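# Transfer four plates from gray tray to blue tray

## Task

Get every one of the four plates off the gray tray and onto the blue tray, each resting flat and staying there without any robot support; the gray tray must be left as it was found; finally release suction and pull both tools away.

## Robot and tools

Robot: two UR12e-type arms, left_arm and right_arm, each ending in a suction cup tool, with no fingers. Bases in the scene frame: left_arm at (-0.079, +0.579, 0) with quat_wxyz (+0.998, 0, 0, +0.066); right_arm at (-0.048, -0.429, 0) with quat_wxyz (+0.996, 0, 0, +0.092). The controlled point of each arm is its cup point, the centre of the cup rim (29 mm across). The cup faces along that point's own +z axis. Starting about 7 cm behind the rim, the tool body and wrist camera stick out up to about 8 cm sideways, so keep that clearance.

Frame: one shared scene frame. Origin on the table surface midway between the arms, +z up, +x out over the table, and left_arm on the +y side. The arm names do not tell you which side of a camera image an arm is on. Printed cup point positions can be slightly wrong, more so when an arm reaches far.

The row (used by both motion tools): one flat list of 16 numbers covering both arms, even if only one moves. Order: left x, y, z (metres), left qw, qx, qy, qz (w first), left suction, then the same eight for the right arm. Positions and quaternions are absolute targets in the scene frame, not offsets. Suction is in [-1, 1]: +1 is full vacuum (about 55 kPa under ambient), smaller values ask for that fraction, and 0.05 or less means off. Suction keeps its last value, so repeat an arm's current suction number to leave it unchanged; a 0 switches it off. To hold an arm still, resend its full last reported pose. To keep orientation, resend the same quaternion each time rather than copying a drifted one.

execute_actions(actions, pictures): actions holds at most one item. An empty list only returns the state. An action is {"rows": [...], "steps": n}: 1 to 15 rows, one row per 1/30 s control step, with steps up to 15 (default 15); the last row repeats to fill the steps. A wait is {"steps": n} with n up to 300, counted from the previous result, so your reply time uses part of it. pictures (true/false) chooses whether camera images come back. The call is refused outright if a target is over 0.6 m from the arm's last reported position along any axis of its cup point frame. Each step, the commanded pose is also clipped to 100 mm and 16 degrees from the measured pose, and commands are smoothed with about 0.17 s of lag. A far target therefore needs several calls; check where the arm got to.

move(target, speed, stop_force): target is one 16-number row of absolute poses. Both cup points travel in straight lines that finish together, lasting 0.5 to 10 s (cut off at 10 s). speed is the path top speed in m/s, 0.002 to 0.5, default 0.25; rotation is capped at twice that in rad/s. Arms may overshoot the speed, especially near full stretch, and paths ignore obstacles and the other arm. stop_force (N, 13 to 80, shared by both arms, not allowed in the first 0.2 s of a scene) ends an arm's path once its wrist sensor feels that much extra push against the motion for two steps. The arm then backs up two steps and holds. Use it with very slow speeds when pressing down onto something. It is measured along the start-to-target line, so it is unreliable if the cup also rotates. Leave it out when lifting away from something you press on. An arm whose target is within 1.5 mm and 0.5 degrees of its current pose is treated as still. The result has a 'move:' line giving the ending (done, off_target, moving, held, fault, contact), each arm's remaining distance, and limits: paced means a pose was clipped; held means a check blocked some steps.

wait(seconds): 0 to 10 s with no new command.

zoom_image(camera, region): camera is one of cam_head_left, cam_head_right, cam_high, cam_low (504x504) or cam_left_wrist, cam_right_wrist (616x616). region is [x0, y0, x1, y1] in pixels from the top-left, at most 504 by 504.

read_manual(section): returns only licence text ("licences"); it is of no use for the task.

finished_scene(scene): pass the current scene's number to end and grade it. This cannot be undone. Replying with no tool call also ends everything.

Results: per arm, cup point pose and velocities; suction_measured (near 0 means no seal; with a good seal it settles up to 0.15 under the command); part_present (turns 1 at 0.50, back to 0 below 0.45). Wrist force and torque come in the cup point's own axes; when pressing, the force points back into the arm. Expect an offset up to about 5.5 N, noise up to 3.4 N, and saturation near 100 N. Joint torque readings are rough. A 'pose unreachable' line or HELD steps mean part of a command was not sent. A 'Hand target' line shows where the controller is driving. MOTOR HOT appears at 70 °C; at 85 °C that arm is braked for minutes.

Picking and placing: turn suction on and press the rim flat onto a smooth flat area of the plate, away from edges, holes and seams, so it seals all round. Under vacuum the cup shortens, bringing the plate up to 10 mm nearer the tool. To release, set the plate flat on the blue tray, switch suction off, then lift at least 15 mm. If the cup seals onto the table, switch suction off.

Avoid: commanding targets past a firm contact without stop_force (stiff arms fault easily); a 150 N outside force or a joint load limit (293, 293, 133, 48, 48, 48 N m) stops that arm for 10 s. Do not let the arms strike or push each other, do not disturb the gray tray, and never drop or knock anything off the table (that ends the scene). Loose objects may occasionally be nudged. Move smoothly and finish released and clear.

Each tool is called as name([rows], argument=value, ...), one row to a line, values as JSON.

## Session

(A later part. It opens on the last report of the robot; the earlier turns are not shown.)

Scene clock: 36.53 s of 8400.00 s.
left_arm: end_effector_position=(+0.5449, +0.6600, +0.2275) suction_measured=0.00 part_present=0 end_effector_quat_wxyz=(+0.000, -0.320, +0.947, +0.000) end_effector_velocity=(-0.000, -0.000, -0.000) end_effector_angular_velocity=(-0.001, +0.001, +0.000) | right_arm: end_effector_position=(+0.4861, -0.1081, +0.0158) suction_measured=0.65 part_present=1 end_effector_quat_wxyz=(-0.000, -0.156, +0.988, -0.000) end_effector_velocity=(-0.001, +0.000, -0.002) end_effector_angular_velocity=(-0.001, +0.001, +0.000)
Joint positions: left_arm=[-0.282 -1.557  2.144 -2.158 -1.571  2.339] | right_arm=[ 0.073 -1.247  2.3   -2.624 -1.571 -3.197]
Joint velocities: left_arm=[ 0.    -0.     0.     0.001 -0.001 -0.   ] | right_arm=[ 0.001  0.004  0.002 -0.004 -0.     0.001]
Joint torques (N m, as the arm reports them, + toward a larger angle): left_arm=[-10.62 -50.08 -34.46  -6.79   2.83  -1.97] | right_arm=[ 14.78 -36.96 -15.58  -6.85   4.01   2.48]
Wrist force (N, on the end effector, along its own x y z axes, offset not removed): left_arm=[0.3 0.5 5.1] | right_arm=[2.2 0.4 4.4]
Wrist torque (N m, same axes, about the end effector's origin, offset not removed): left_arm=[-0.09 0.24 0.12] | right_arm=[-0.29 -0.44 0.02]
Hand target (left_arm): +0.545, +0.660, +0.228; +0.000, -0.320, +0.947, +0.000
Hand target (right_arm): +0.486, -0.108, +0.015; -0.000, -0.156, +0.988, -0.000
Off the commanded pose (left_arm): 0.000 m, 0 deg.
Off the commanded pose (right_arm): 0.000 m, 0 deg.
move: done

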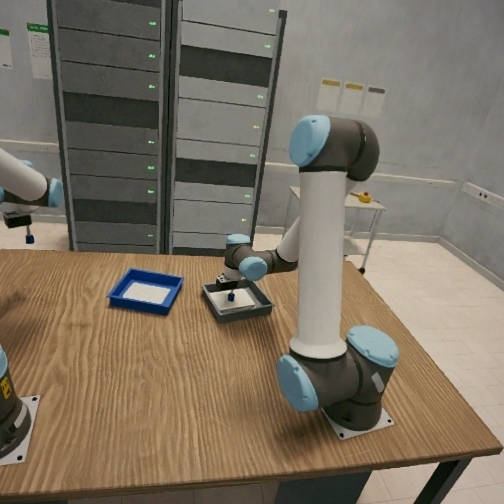

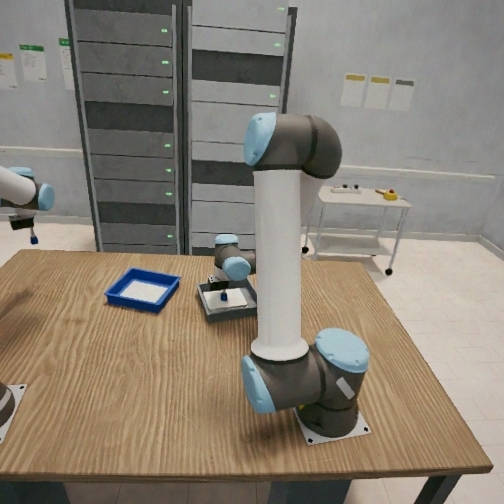

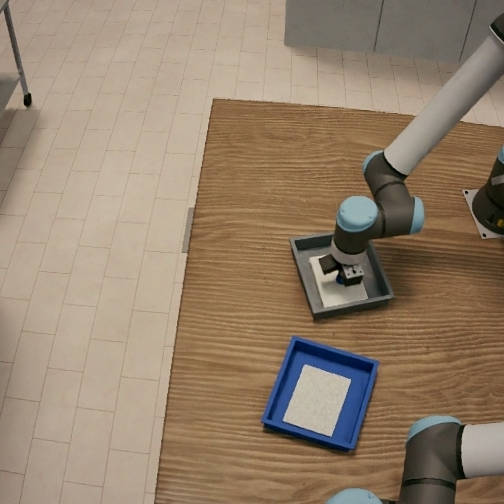

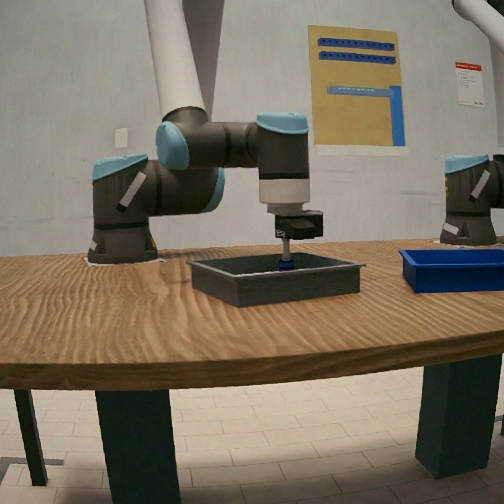

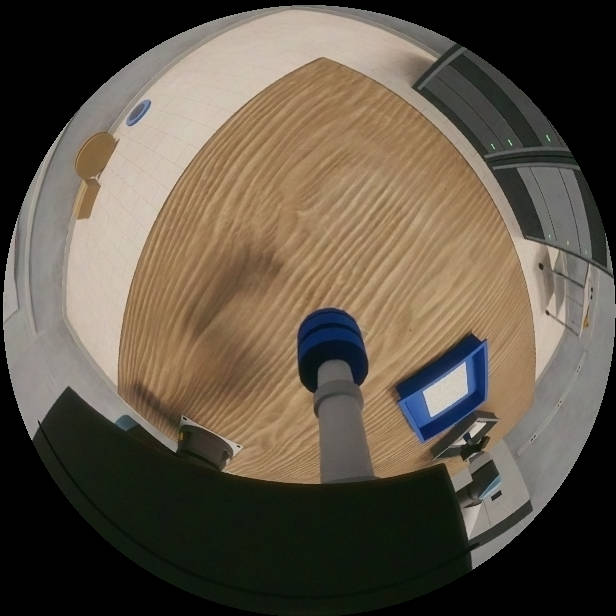

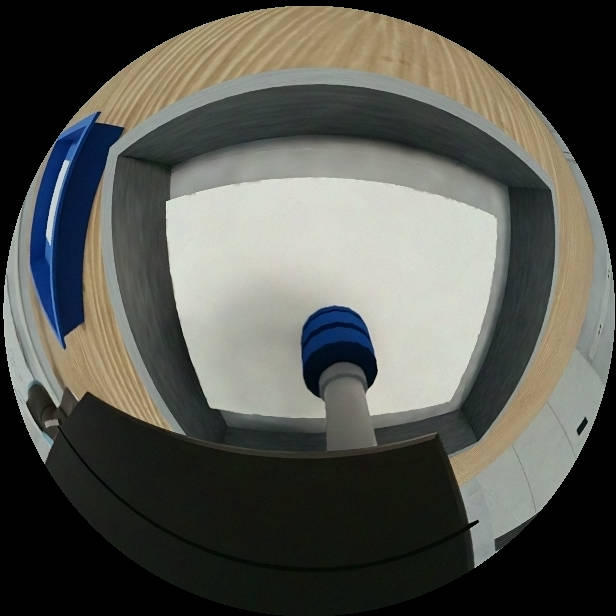

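move(target=[0.5449,0.66,0.2275,0,-0.32,0.947,0,0, 0.486,-0.108,0.078,0,-0.156,0.988,0,1], speed=0.12)

Scene clock: 38.27 s of 8400.00 s.
left_arm: end_effector_position=(+0.5449, +0.6600, +0.2275) suction_measured=0.00 part_present=0 end_effector_quat_wxyz=(+0.000, -0.320, +0.947, +0.000) end_effector_velocity=(-0.000, +0.000, -0.000) end_effector_angular_velocity=(+0.000, -0.000, -0.000) | right_arm: end_effector_position=(+0.4859, -0.1079, +0.0777) suction_measured=0.96 part_present=1 end_effector_quat_wxyz=(+0.000, -0.156, +0.988, +0.000) end_effector_velocity=(+0.001, +0.000, +0.003) end_effector_angular_velocity=(-0.000, -0.002, +0.001)
Joint positions: left_arm=[-0.282 -1.557  2.144 -2.158 -1.571  2.339] | right_arm=[ 0.074 -1.358  2.273 -2.486 -1.571 -3.197]
Joint velocities: left_arm=[ 0.  0.  0. -0.  0.  0.] | right_arm=[ 0.    -0.005 -0.003  0.006 -0.001 -0.001]
Joint torques (N m, as the arm reports them, + toward a larger angle): left_arm=[-13.92 -51.83 -33.27  -6.6    2.56  -1.36] | right_arm=[-18.61 -60.74 -38.93  -0.64   3.71  -1.64]
Wrist force (N, on the end effector, along its own x y z axes, offset not removed): left_arm=[1.8 -0.5 4.1] | right_arm=[-0.3 -1.0 2.2]
Wrist torque (N m, same axes, about the end effector's origin, offset not removed): left_arm=[-0.17 0.08 0.05] | right_arm=[-0.45 -0.05 0.00]
Hand target (left_arm): +0.545, +0.660, +0.228; +0.000, -0.320, +0.947, +0.000
Hand target (right_arm): +0.486, -0.108, +0.078; +0.000, -0.156, +0.988, +0.000
Off the commanded pose (left_arm): 0.000 m, 0 deg.
Off the commanded pose (right_arm): 0.000 m, 0 deg.
move: done

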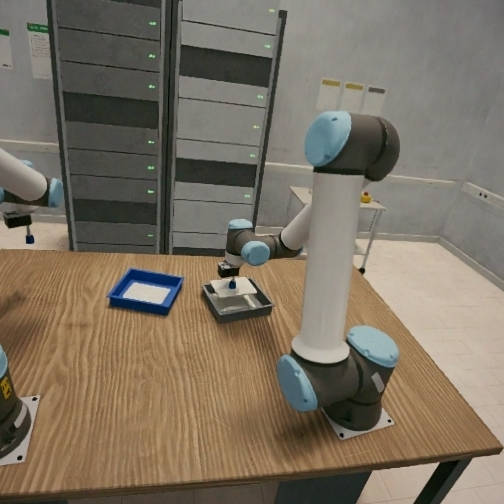

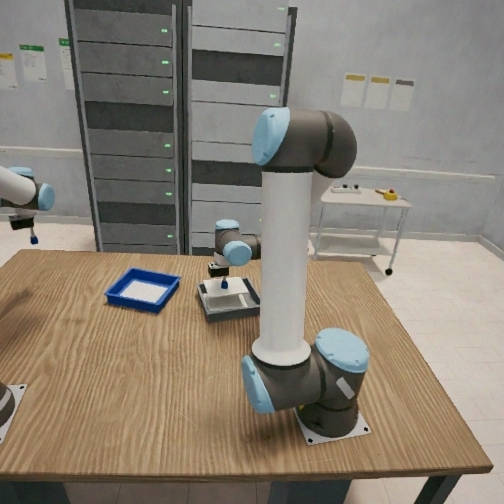

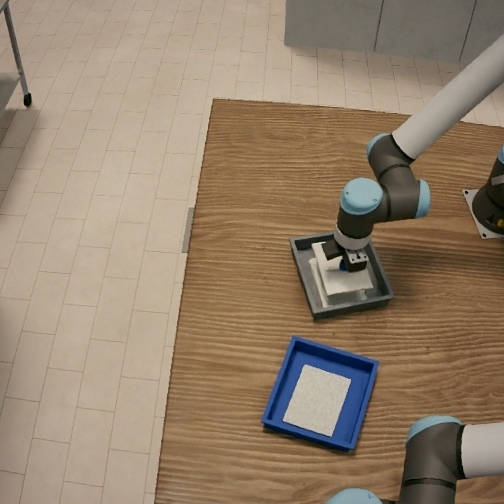

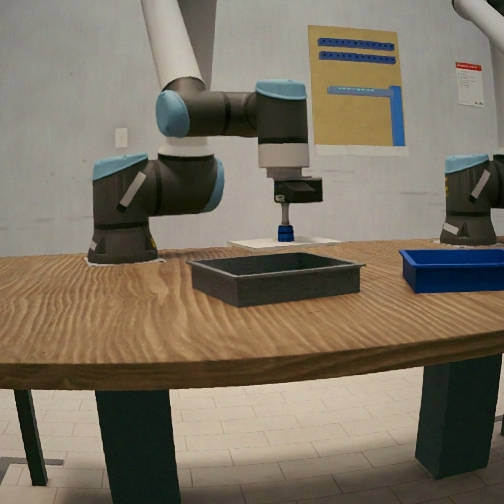

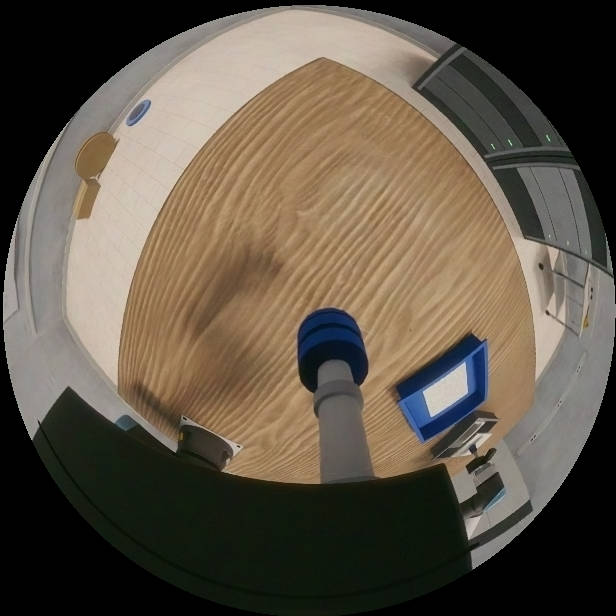

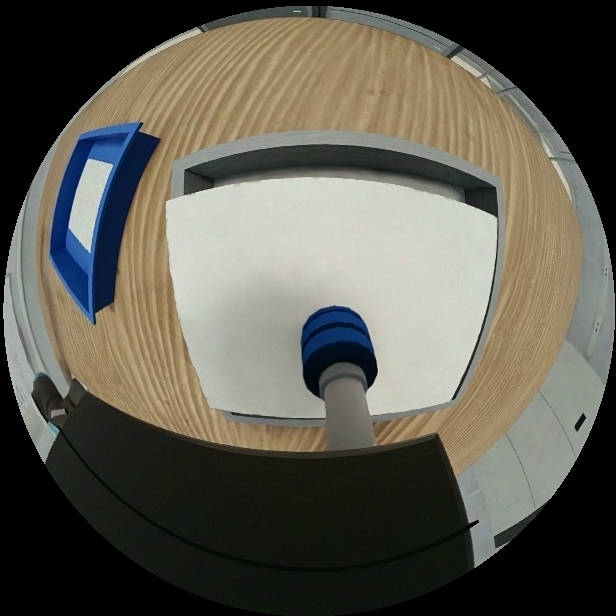

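move(target=[0.5449,0.66,0.2275,0,-0.32,0.947,0,0, 0.543,0.249,0.075,0,0.113,0.9936,0,1], speed=0.35)

move(target=[0.5449,0.66,0.2275,0,-0.32,0.947,0,0, 0.543,0.249,0.0095,0,0.113,0.9936,0,1], speed=0.12)

move(target=[0.5449,0.66,0.2275,0,-0.32,0.947,0,0, 0.543,0.249,0.002,0,0.113,0.9936,0,1], speed=0.005, stop_force=13)

Scene clock: 42.40 s of 8400.00 s.
left_arm: end_effector_position=(+0.5449, +0.6600, +0.2275) suction_measured=0.00 part_present=0 end_effector_quat_wxyz=(+0.000, -0.320, +0.947, +0.000) end_effector_velocity=(-0.000, -0.000, -0.000) end_effector_angular_velocity=(+0.000, -0.000, -0.000) | right_arm: end_effector_position=(+0.5427, +0.2488, +0.0752) suction_measured=0.96 part_present=1 end_effector_quat_wxyz=(+0.000, +0.113, +0.994, +0.000) end_effector_velocity=(+0.001, +0.002, -0.001) end_effector_angular_velocity=(-0.001, +0.003, -0.005)
Joint positions: left_arm=[-0.282 -1.557  2.144 -2.158 -1.571  2.339] | right_arm=[ 0.475 -1.004  1.716 -2.283 -1.571 -2.257]
Joint velocities: left_arm=[-0.    -0.     0.    -0.001  0.    -0.   ] | right_arm=[ 0.001  0.005 -0.007  0.005  0.001  0.006]
Joint torques (N m, as the arm reports them, + toward a larger angle): left_arm=[-13.01 -51.51 -33.84  -6.72   2.39  -1.36] | right_arm=[ 15.97 -65.76 -45.75   0.22  -3.8    2.64]
Wrist force (N, on the end effector, along its own x y z axes, offset not removed): left_arm=[5.7 0.1 2.7] | right_arm=[0.2 1.4 1.4]
Wrist torque (N m, same axes, about the end effector's origin, offset not removed): left_arm=[-0.07 -0.59 0.14] | right_arm=[-0.08 -0.17 -0.04]
Hand target (left_arm): +0.545, +0.660, +0.228; +0.000, -0.320, +0.947, +0.000
Hand target (right_arm): +0.543, +0.249, +0.075; +0.000, +0.113, +0.994, +0.000
Off the commanded pose (left_arm): 0.000 m, 0 deg.
Off the commanded pose (right_arm): 0.000 m, 0 deg.
move: done

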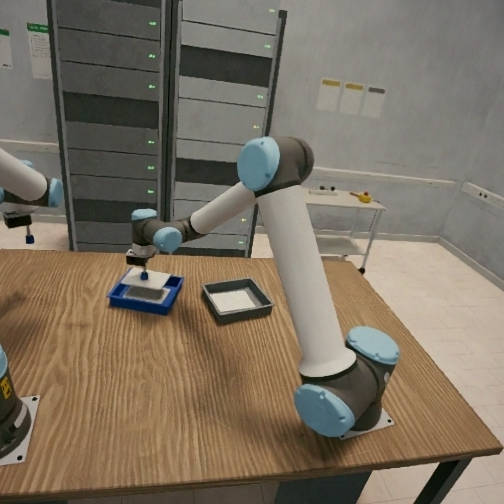

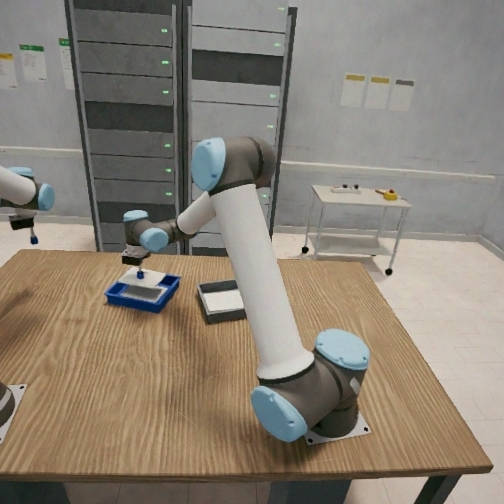

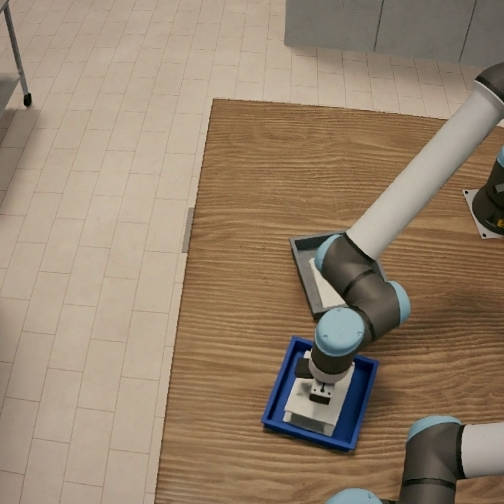

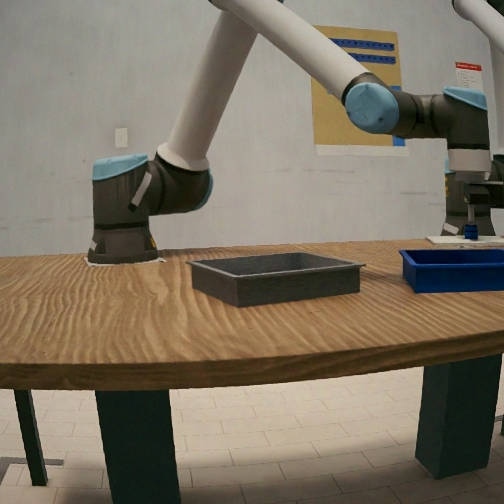

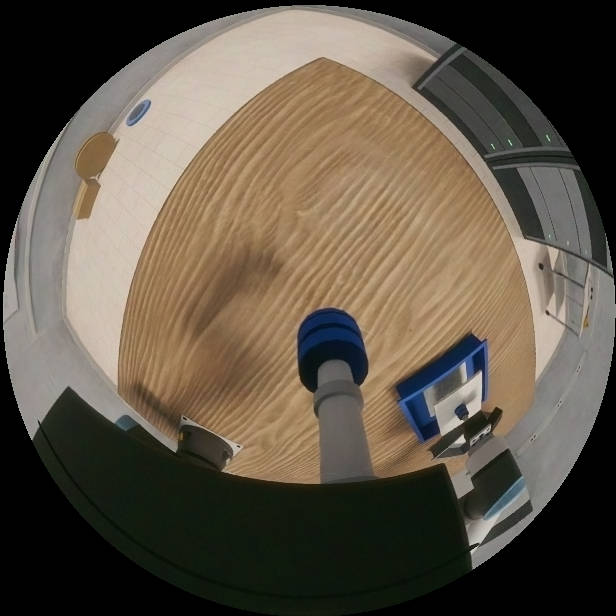

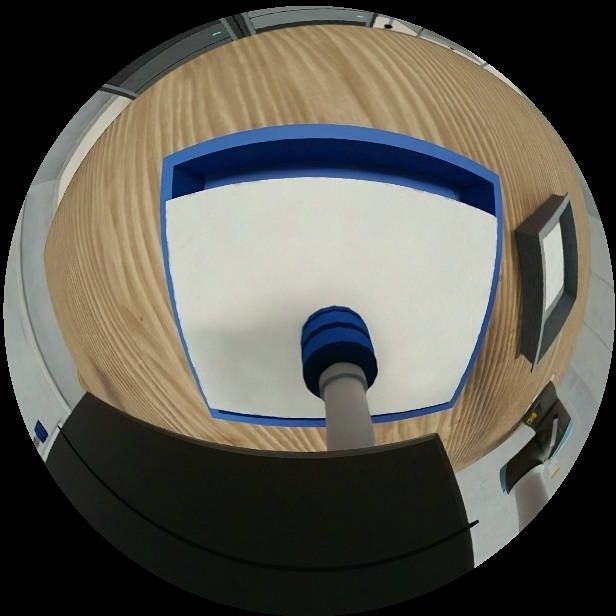

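Scene clock: 43.50 s of 8400.00 s.
left_arm: end_effector_position=(+0.5449, +0.6600, +0.2275) suction_measured=0.00 part_present=0 end_effector_quat_wxyz=(+0.000, -0.320, +0.947, +0.000) end_effector_velocity=(+0.000, +0.000, +0.000) end_effector_angular_velocity=(+0.001, -0.001, +0.001) | right_arm: end_effector_position=(+0.5430, +0.2490, +0.0098) suction_measured=0.99 part_present=1 end_effector_quat_wxyz=(-0.000, +0.113, +0.994, -0.000) end_effector_velocity=(+0.000, +0.000, -0.004) end_effector_angular_velocity=(-0.001, +0.000, -0.001)
Joint positions: left_arm=[-0.282 -1.557  2.144 -2.158 -1.571  2.339] | right_arm=[ 0.475 -0.929  1.736 -2.377 -1.571 -2.256]
Joint velocities: left_arm=[ 0.    -0.     0.    -0.001  0.001 -0.001] | right_arm=[ 0.     0.005 -0.    -0.004 -0.001  0.001]
Joint torques (N m, as the arm reports them, + toward a larger angle): left_arm=[-10.18 -50.32 -34.93  -6.91   1.96  -1.49] | right_arm=[-16.11 -69.21 -24.27  -6.93  -3.9    2.57]
Wrist force (N, on the end effector, along its own x y z axes, offset not removed): left_arm=[4.4 -4.0 2.1] | right_arm=[0.3 -1.3 1.1]
Wrist torque (N m, same axes, about the end effector's origin, offset not removed): left_arm=[-0.75 -0.25 0.03] | right_arm=[-0.35 -0.09 0.02]
Hand target (left_arm): +0.545, +0.660, +0.228; +0.000, -0.320, +0.947, +0.000
Hand target (right_arm): +0.543, +0.249, +0.009; -0.000, +0.113, +0.994, -0.000
Off the commanded pose (left_arm): 0.000 m, 0 deg.
Off the commanded pose (right_arm): 0.000 m, 0 deg.
move: done

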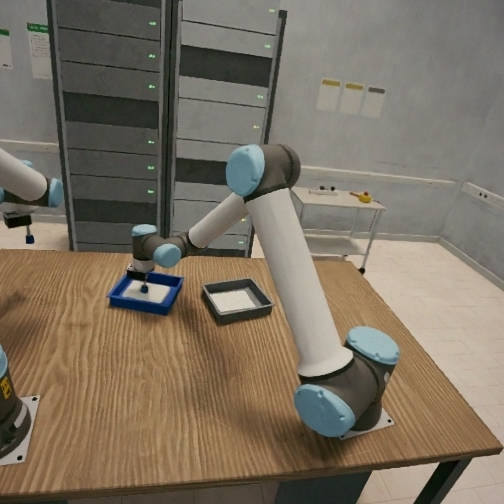

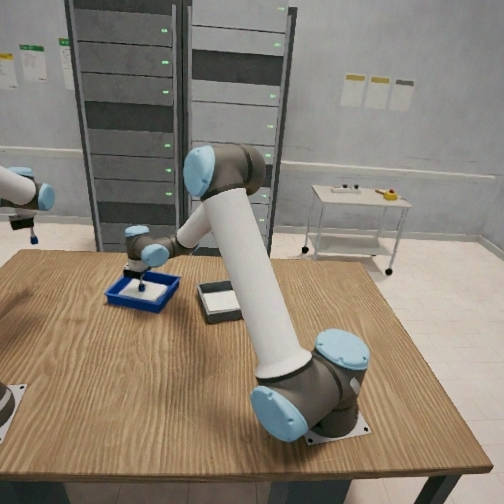

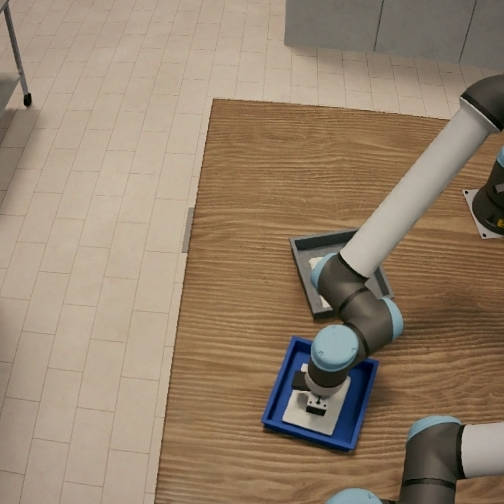

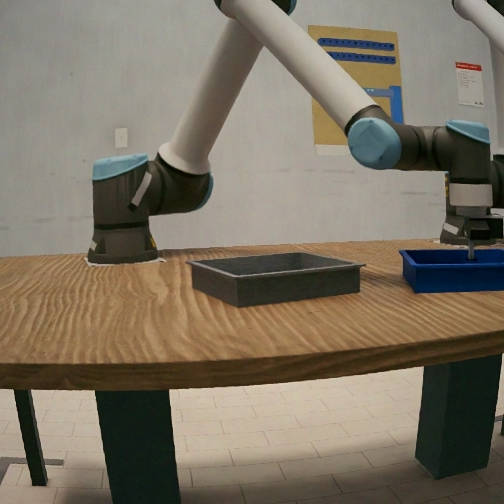

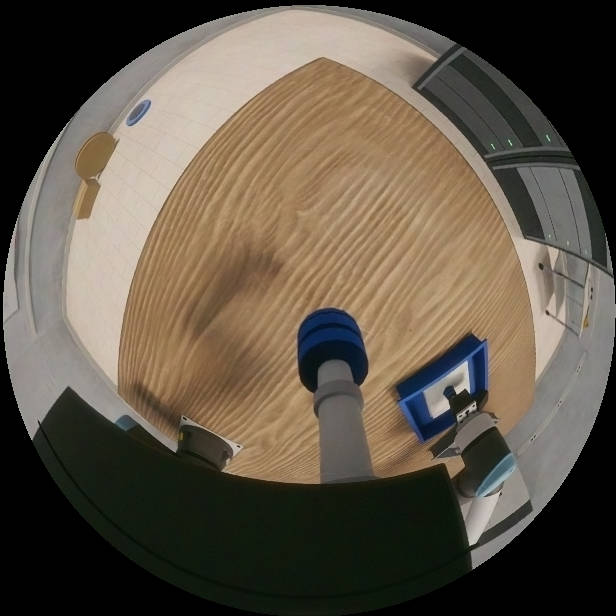

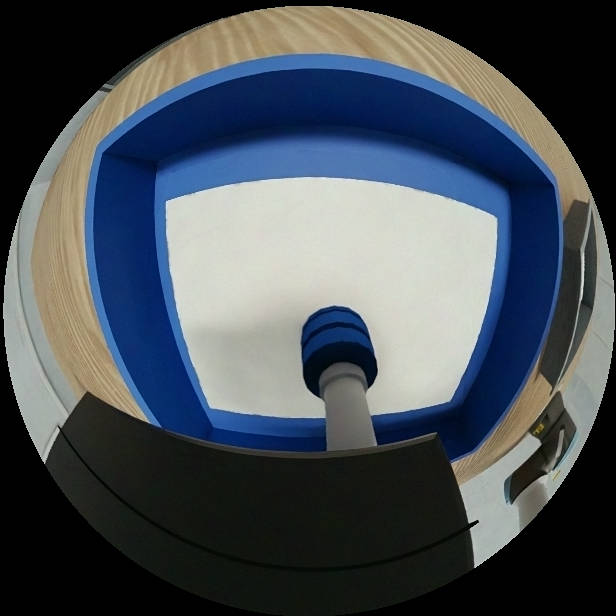

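Scene clock: 44.60 s of 8400.00 s.
left_arm: end_effector_position=(+0.5449, +0.6600, +0.2275) suction_measured=0.00 part_present=0 end_effector_quat_wxyz=(+0.000, -0.320, +0.947, +0.000) end_effector_velocity=(+0.000, +0.000, +0.001) end_effector_angular_velocity=(+0.000, -0.001, -0.000) | right_arm: end_effector_position=(+0.5431, +0.2491, +0.0063) suction_measured=1.00 part_present=1 end_effector_quat_wxyz=(+0.000, +0.113, +0.994, +0.000) end_effector_velocity=(-0.002, -0.001, +0.000) end_effector_angular_velocity=(-0.002, +0.003, +0.002)
Joint positions: left_arm=[-0.282 -1.557  2.144 -2.158 -1.571  2.339] | right_arm=[ 0.475 -0.925  1.736 -2.383 -1.571 -2.256]
Joint velocities: left_arm=[ 0.    -0.    -0.001  0.     0.     0.001] | right_arm=[ 0.    -0.002  0.002  0.003  0.    -0.002]
Joint torques (N m, as the arm reports them, + toward a larger angle): left_arm=[-12.9  -48.42 -34.61  -6.03   2.18  -1.43] | right_arm=[-18.35 -77.31 -16.01   1.77  -3.87   2.64]
Wrist force (N, on the end effector, along its own x y z axes, offset not removed): left_arm=[1.7 0.8 4.2] | right_arm=[4.6 -7.0 -24.7]
Wrist torque (N m, same axes, about the end effector's origin, offset not removed): left_arm=[-0.02 0.01 0.17] | right_arm=[-0.52 -0.28 0.11]
Hand target (left_arm): +0.545, +0.660, +0.228; +0.000, -0.320, +0.947, +0.000
Hand target (right_arm): +0.543, +0.249, +0.007; +0.000, +0.113, +0.994, +0.000
Off the commanded pose (left_arm): 0.000 m, 0 deg.
Off the commanded pose (right_arm): 0.004 m, 0 deg.
move: contact (right_arm)

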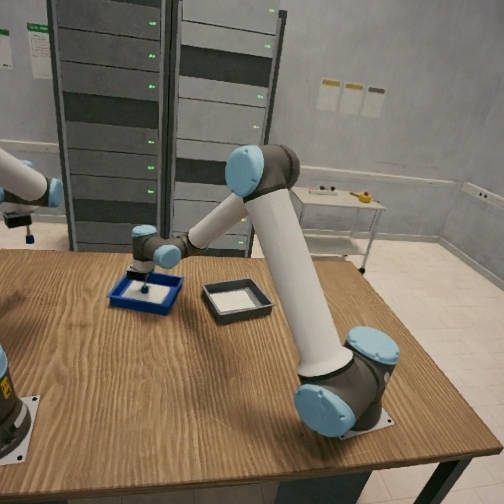

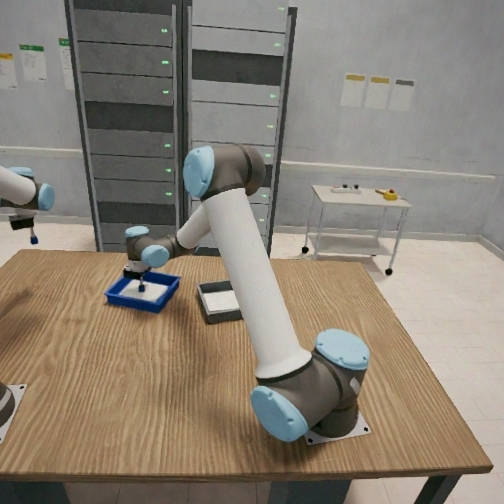

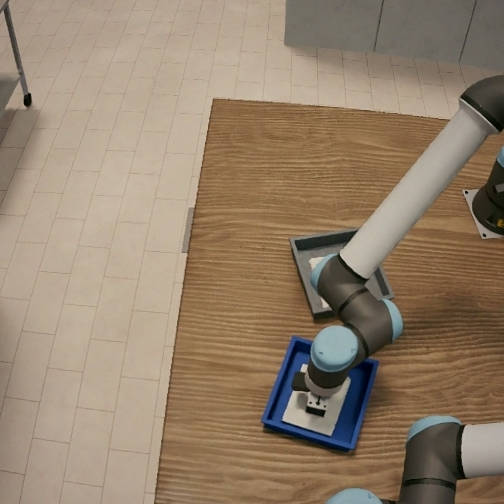

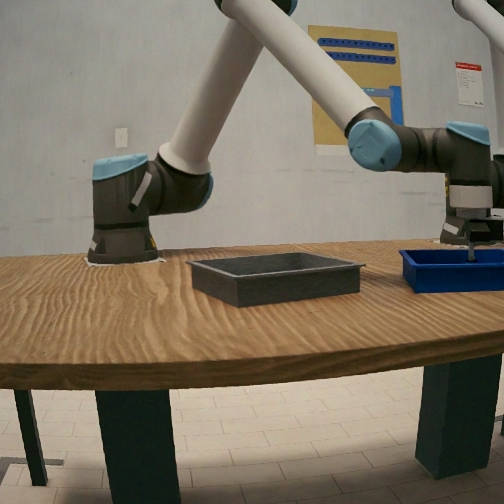

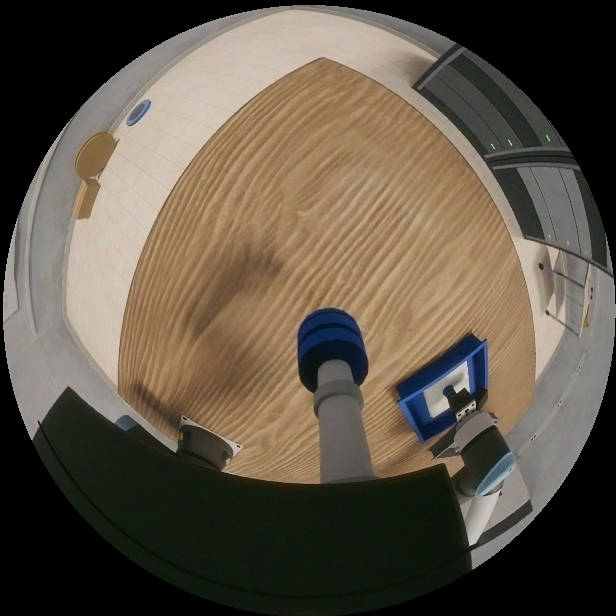

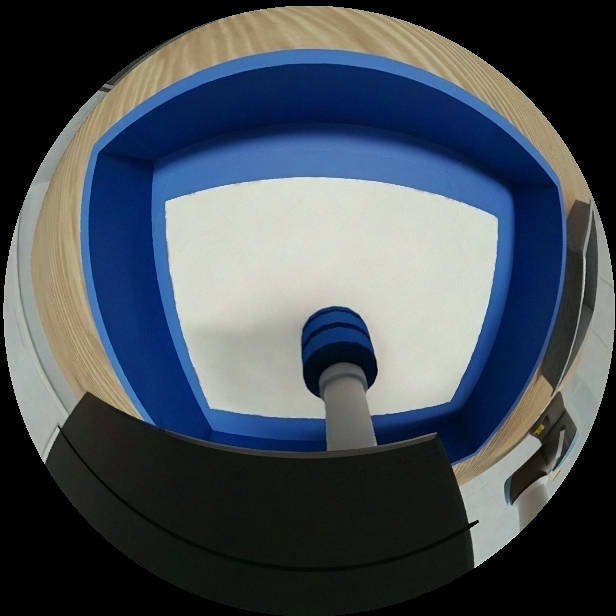

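move(target=[0.5449,0.66,0.2275,0,-0.32,0.947,0,0, 0.543,0.249,0.075,0,0.113,0.9936,0,0], speed=0.2)

move(target=[0.5449,0.66,0.2275,0,-0.32,0.947,0,0, 0.486,-0.108,0.075,0,-0.156,0.988,0,0], speed=0.45)

move(target=[0.5449,0.66,0.2275,0,-0.32,0.947,0,0, 0.486,-0.108,0.0093,0,-0.156,0.988,0,1], speed=0.12)

Scene clock: 46.57 s of 8400.00 s.
left_arm: end_effector_position=(+0.5449, +0.6600, +0.2275) suction_measured=0.00 part_present=0 end_effector_quat_wxyz=(+0.000, -0.320, +0.947, +0.000) end_effector_velocity=(-0.000, -0.000, -0.000) end_effector_angular_velocity=(-0.000, +0.000, -0.001) | right_arm: end_effector_position=(+0.5429, +0.2490, +0.0747) suction_measured=0.00 part_present=0 end_effector_quat_wxyz=(+0.000, +0.113, +0.994, +0.000) end_effector_velocity=(-0.000, +0.001, +0.003) end_effector_angular_velocity=(+0.000, +0.000, +0.003)
Joint positions: left_arm=[-0.282 -1.557  2.144 -2.158 -1.571  2.339] | right_arm=[ 0.475 -1.003  1.715 -2.283 -1.571 -2.256]
Joint velocities: left_arm=[-0.    -0.     0.    -0.    -0.     0.001] | right_arm=[ 0.001 -0.003 -0.002  0.004  0.001 -0.002]
Joint torques (N m, as the arm reports them, + toward a larger angle): left_arm=[-12.19 -47.79 -35.76  -6.1    1.85  -0.93] | right_arm=[-14.93 -94.14 -44.39   0.21  -2.79  -1.65]
Wrist force (N, on the end effector, along its own x y z axes, offset not removed): left_arm=[4.7 -0.6 5.0] | right_arm=[-0.6 1.9 -1.9]
Wrist torque (N m, same axes, about the end effector's origin, offset not removed): left_arm=[-0.19 -0.47 0.14] | right_arm=[-0.03 -0.01 -0.05]
Hand target (left_arm): +0.545, +0.660, +0.228; +0.000, -0.320, +0.947, +0.000
Hand target (right_arm): +0.543, +0.249, +0.075; +0.000, +0.113, +0.994, +0.000
Off the commanded pose (left_arm): 0.000 m, 0 deg.
Off the commanded pose (right_arm): 0.000 m, 0 deg.
move: done

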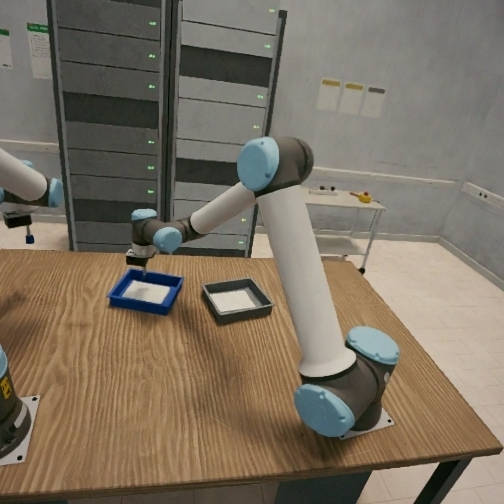

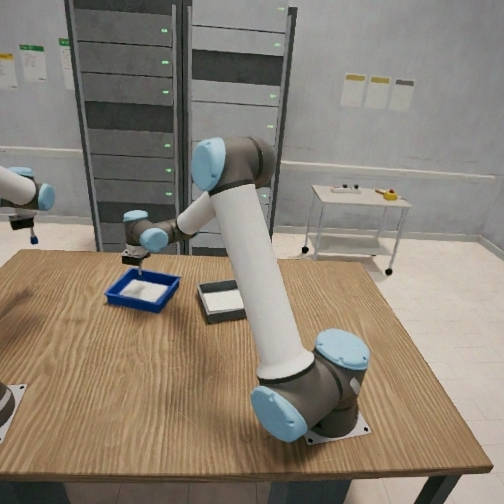

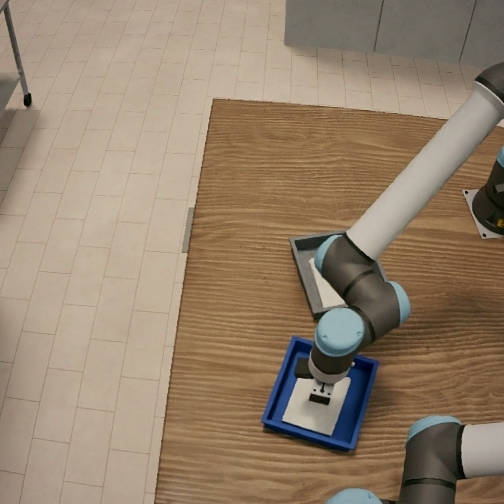

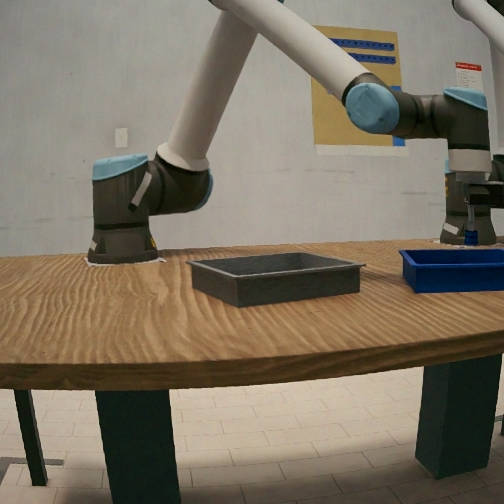

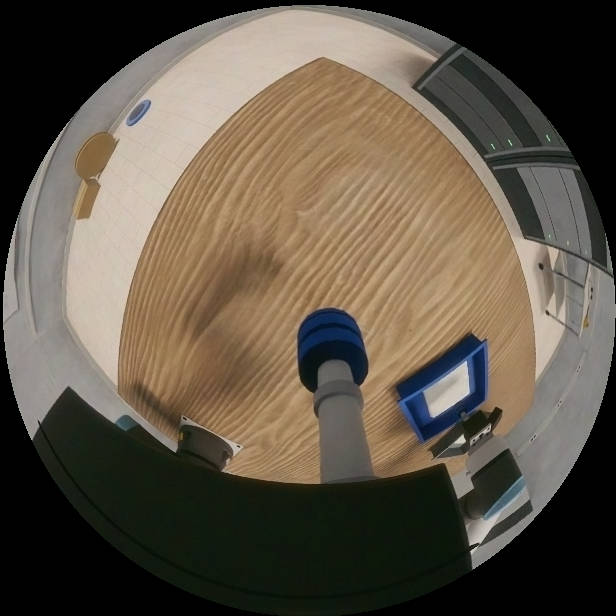

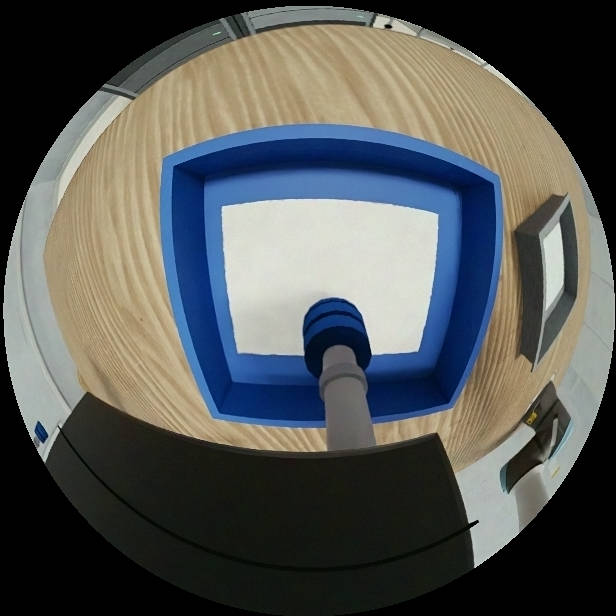

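Scene clock: 48.23 s of 8400.00 s.
left_arm: end_effector_position=(+0.5449, +0.6600, +0.2275) suction_measured=0.00 part_present=0 end_effector_quat_wxyz=(+0.000, -0.320, +0.947, +0.000) end_effector_velocity=(-0.000, -0.000, +0.000) end_effector_angular_velocity=(-0.000, -0.000, -0.000) | right_arm: end_effector_position=(+0.4862, -0.1078, +0.0748) suction_measured=0.00 part_present=0 end_effector_quat_wxyz=(-0.000, -0.156, +0.988, -0.000) end_effector_velocity=(-0.000, -0.003, +0.001) end_effector_angular_velocity=(+0.002, -0.001, +0.004)
Joint positions: left_arm=[-0.282 -1.557  2.144 -2.158 -1.571  2.339] | right_arm=[ 0.074 -1.353  2.274 -2.491 -1.571 -3.196]
Joint velocities: left_arm=[-0. -0.  0. -0. -0.  0.] | right_arm=[-0.005 -0.004  0.004 -0.001  0.002 -0.009]
Joint torques (N m, as the arm reports them, + toward a larger angle): left_arm=[-12.02 -50.7  -35.15  -6.71   1.8   -1.24] | right_arm=[-18.36 -63.47 -20.11  -6.83   3.99  -2.12]
Wrist force (N, on the end effector, along its own x y z axes, offset not removed): left_arm=[3.4 0.7 2.4] | right_arm=[-1.8 0.1 0.1]
Wrist torque (N m, same axes, about the end effector's origin, offset not removed): left_arm=[-0.07 -0.22 0.18] | right_arm=[-0.20 0.17 -0.03]
Hand target (left_arm): +0.545, +0.660, +0.228; +0.000, -0.320, +0.947, +0.000
Hand target (right_arm): +0.486, -0.108, +0.075; -0.000, -0.156, +0.988, -0.000
Off the commanded pose (left_arm): 0.000 m, 0 deg.
Off the commanded pose (right_arm): 0.000 m, 0 deg.
move: done; limits=paced

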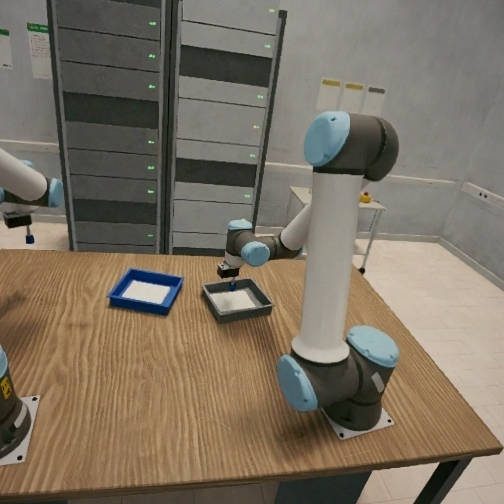

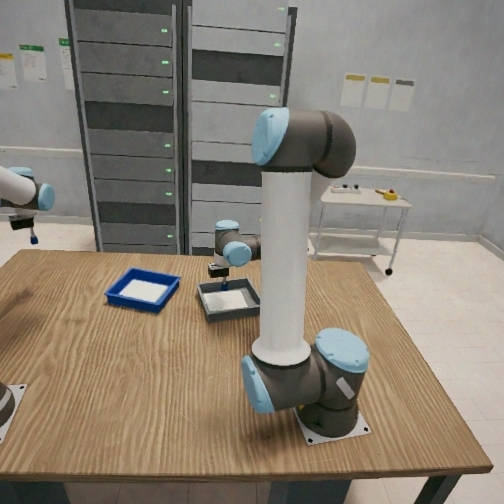

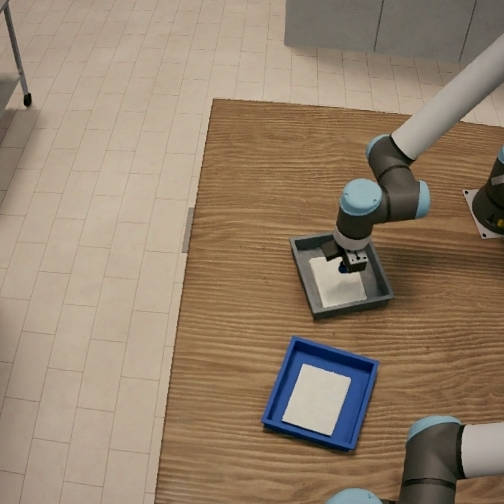

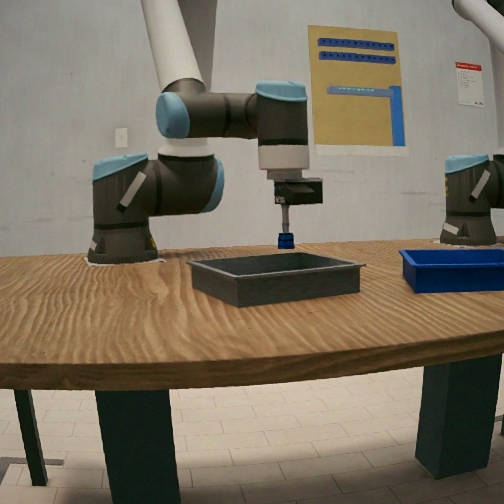

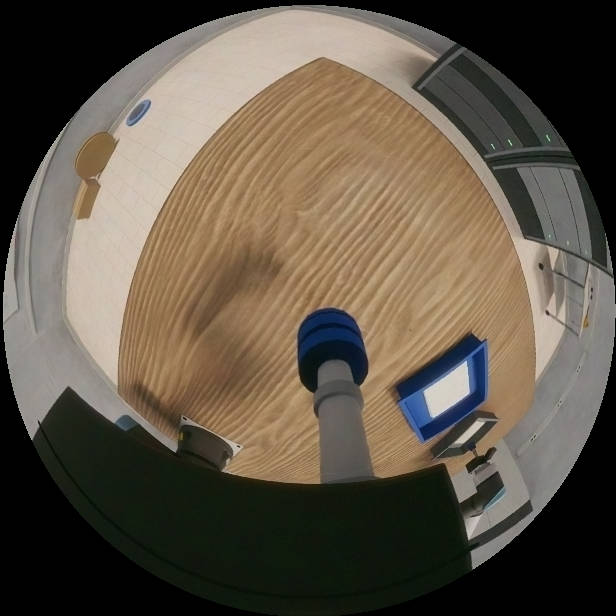

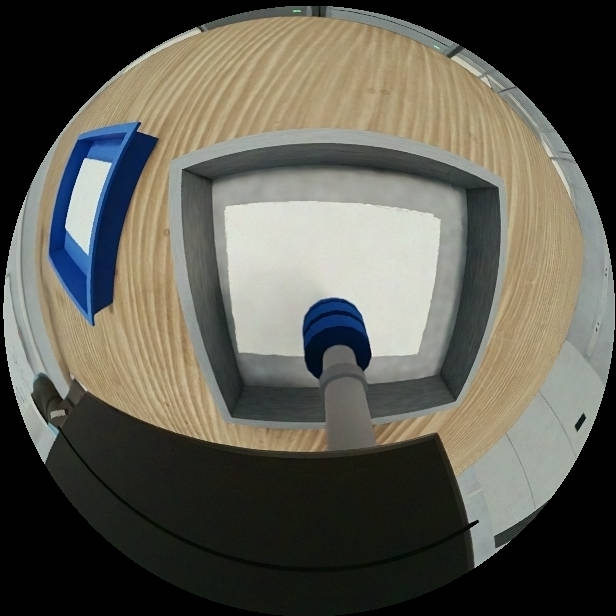

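Scene clock: 49.33 s of 8400.00 s.
left_arm: end_effector_position=(+0.5449, +0.6600, +0.2275) suction_measured=0.00 part_present=0 end_effector_quat_wxyz=(+0.000, -0.320, +0.947, +0.000) end_effector_velocity=(+0.000, +0.000, +0.000) end_effector_angular_velocity=(+0.001, +0.001, +0.000) | right_arm: end_effector_position=(+0.4861, -0.1081, +0.0096) suction_measured=0.62 part_present=1 end_effector_quat_wxyz=(-0.000, -0.156, +0.988, -0.000) end_effector_velocity=(+0.001, +0.001, -0.003) end_effector_angular_velocity=(+0.002, -0.001, -0.001)
Joint positions: left_arm=[-0.282 -1.557  2.144 -2.158 -1.571  2.339] | right_arm=[ 0.073 -1.235  2.302 -2.638 -1.571 -3.197]
Joint velocities: left_arm=[-0.     0.    -0.001  0.001  0.001 -0.   ] | right_arm=[-0.     0.006  0.    -0.007  0.002  0.001]
Joint torques (N m, as the arm reports them, + toward a larger angle): left_arm=[-12.13 -48.27 -33.94  -6.77   1.97  -1.45] | right_arm=[  4.07 -35.8  -15.34  -6.94   3.99  -0.21]
Wrist force (N, on the end effector, along its own x y z axes, offset not removed): left_arm=[3.7 0.5 1.1] | right_arm=[-0.1 -1.5 -0.2]
Wrist torque (N m, same axes, about the end effector's origin, offset not removed): left_arm=[-0.03 -0.23 0.08] | right_arm=[-0.53 -0.11 0.03]
Hand target (left_arm): +0.545, +0.660, +0.228; +0.000, -0.320, +0.947, +0.000
Hand target (right_arm): +0.486, -0.108, +0.009; -0.000, -0.156, +0.988, -0.000
Off the commanded pose (left_arm): 0.000 m, 0 deg.
Off the commanded pose (right_arm): 0.000 m, 0 deg.
move: done

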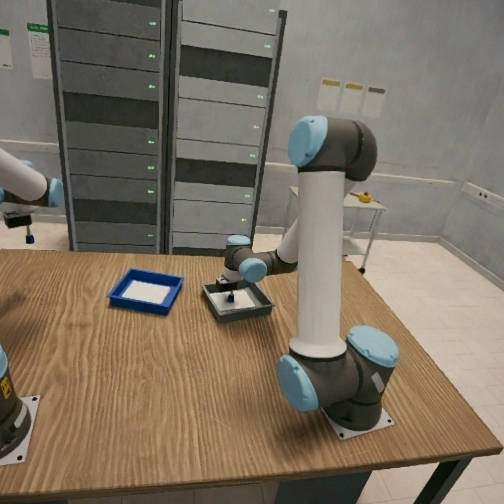

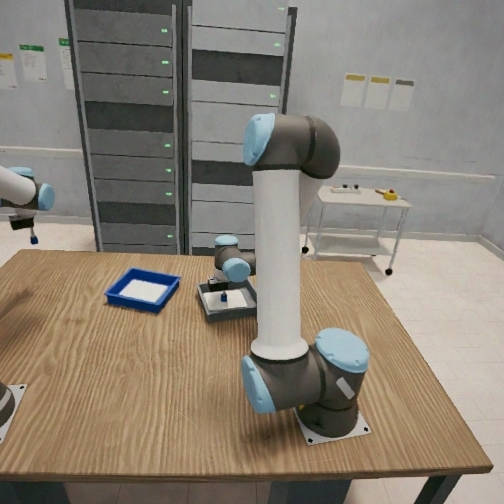

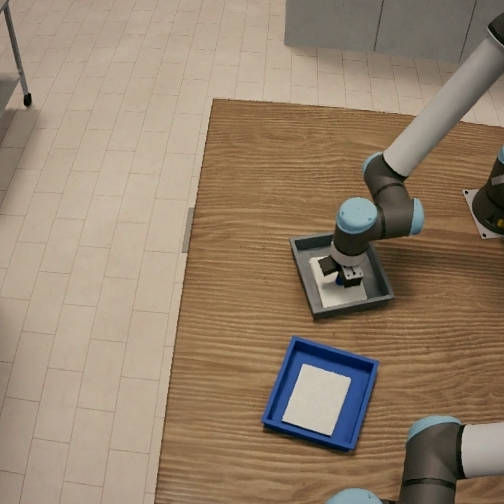

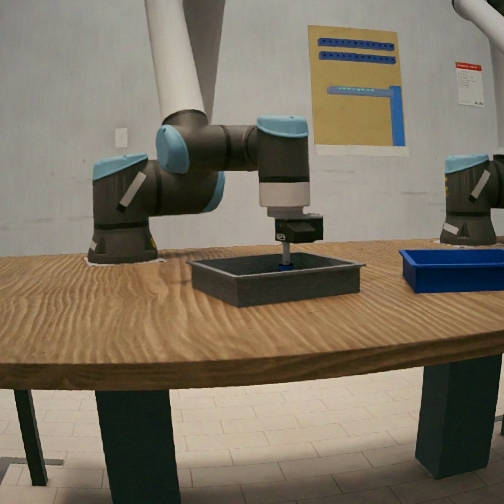

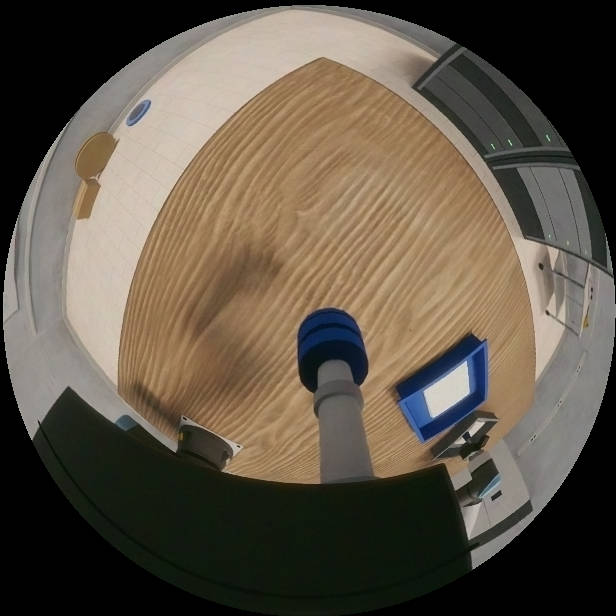

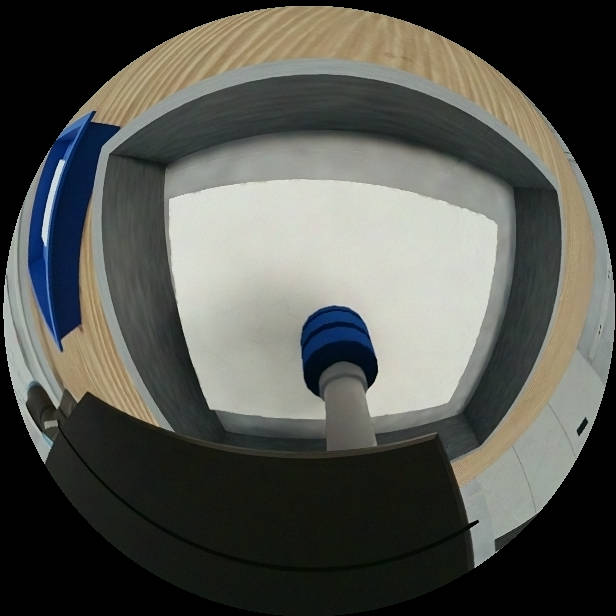

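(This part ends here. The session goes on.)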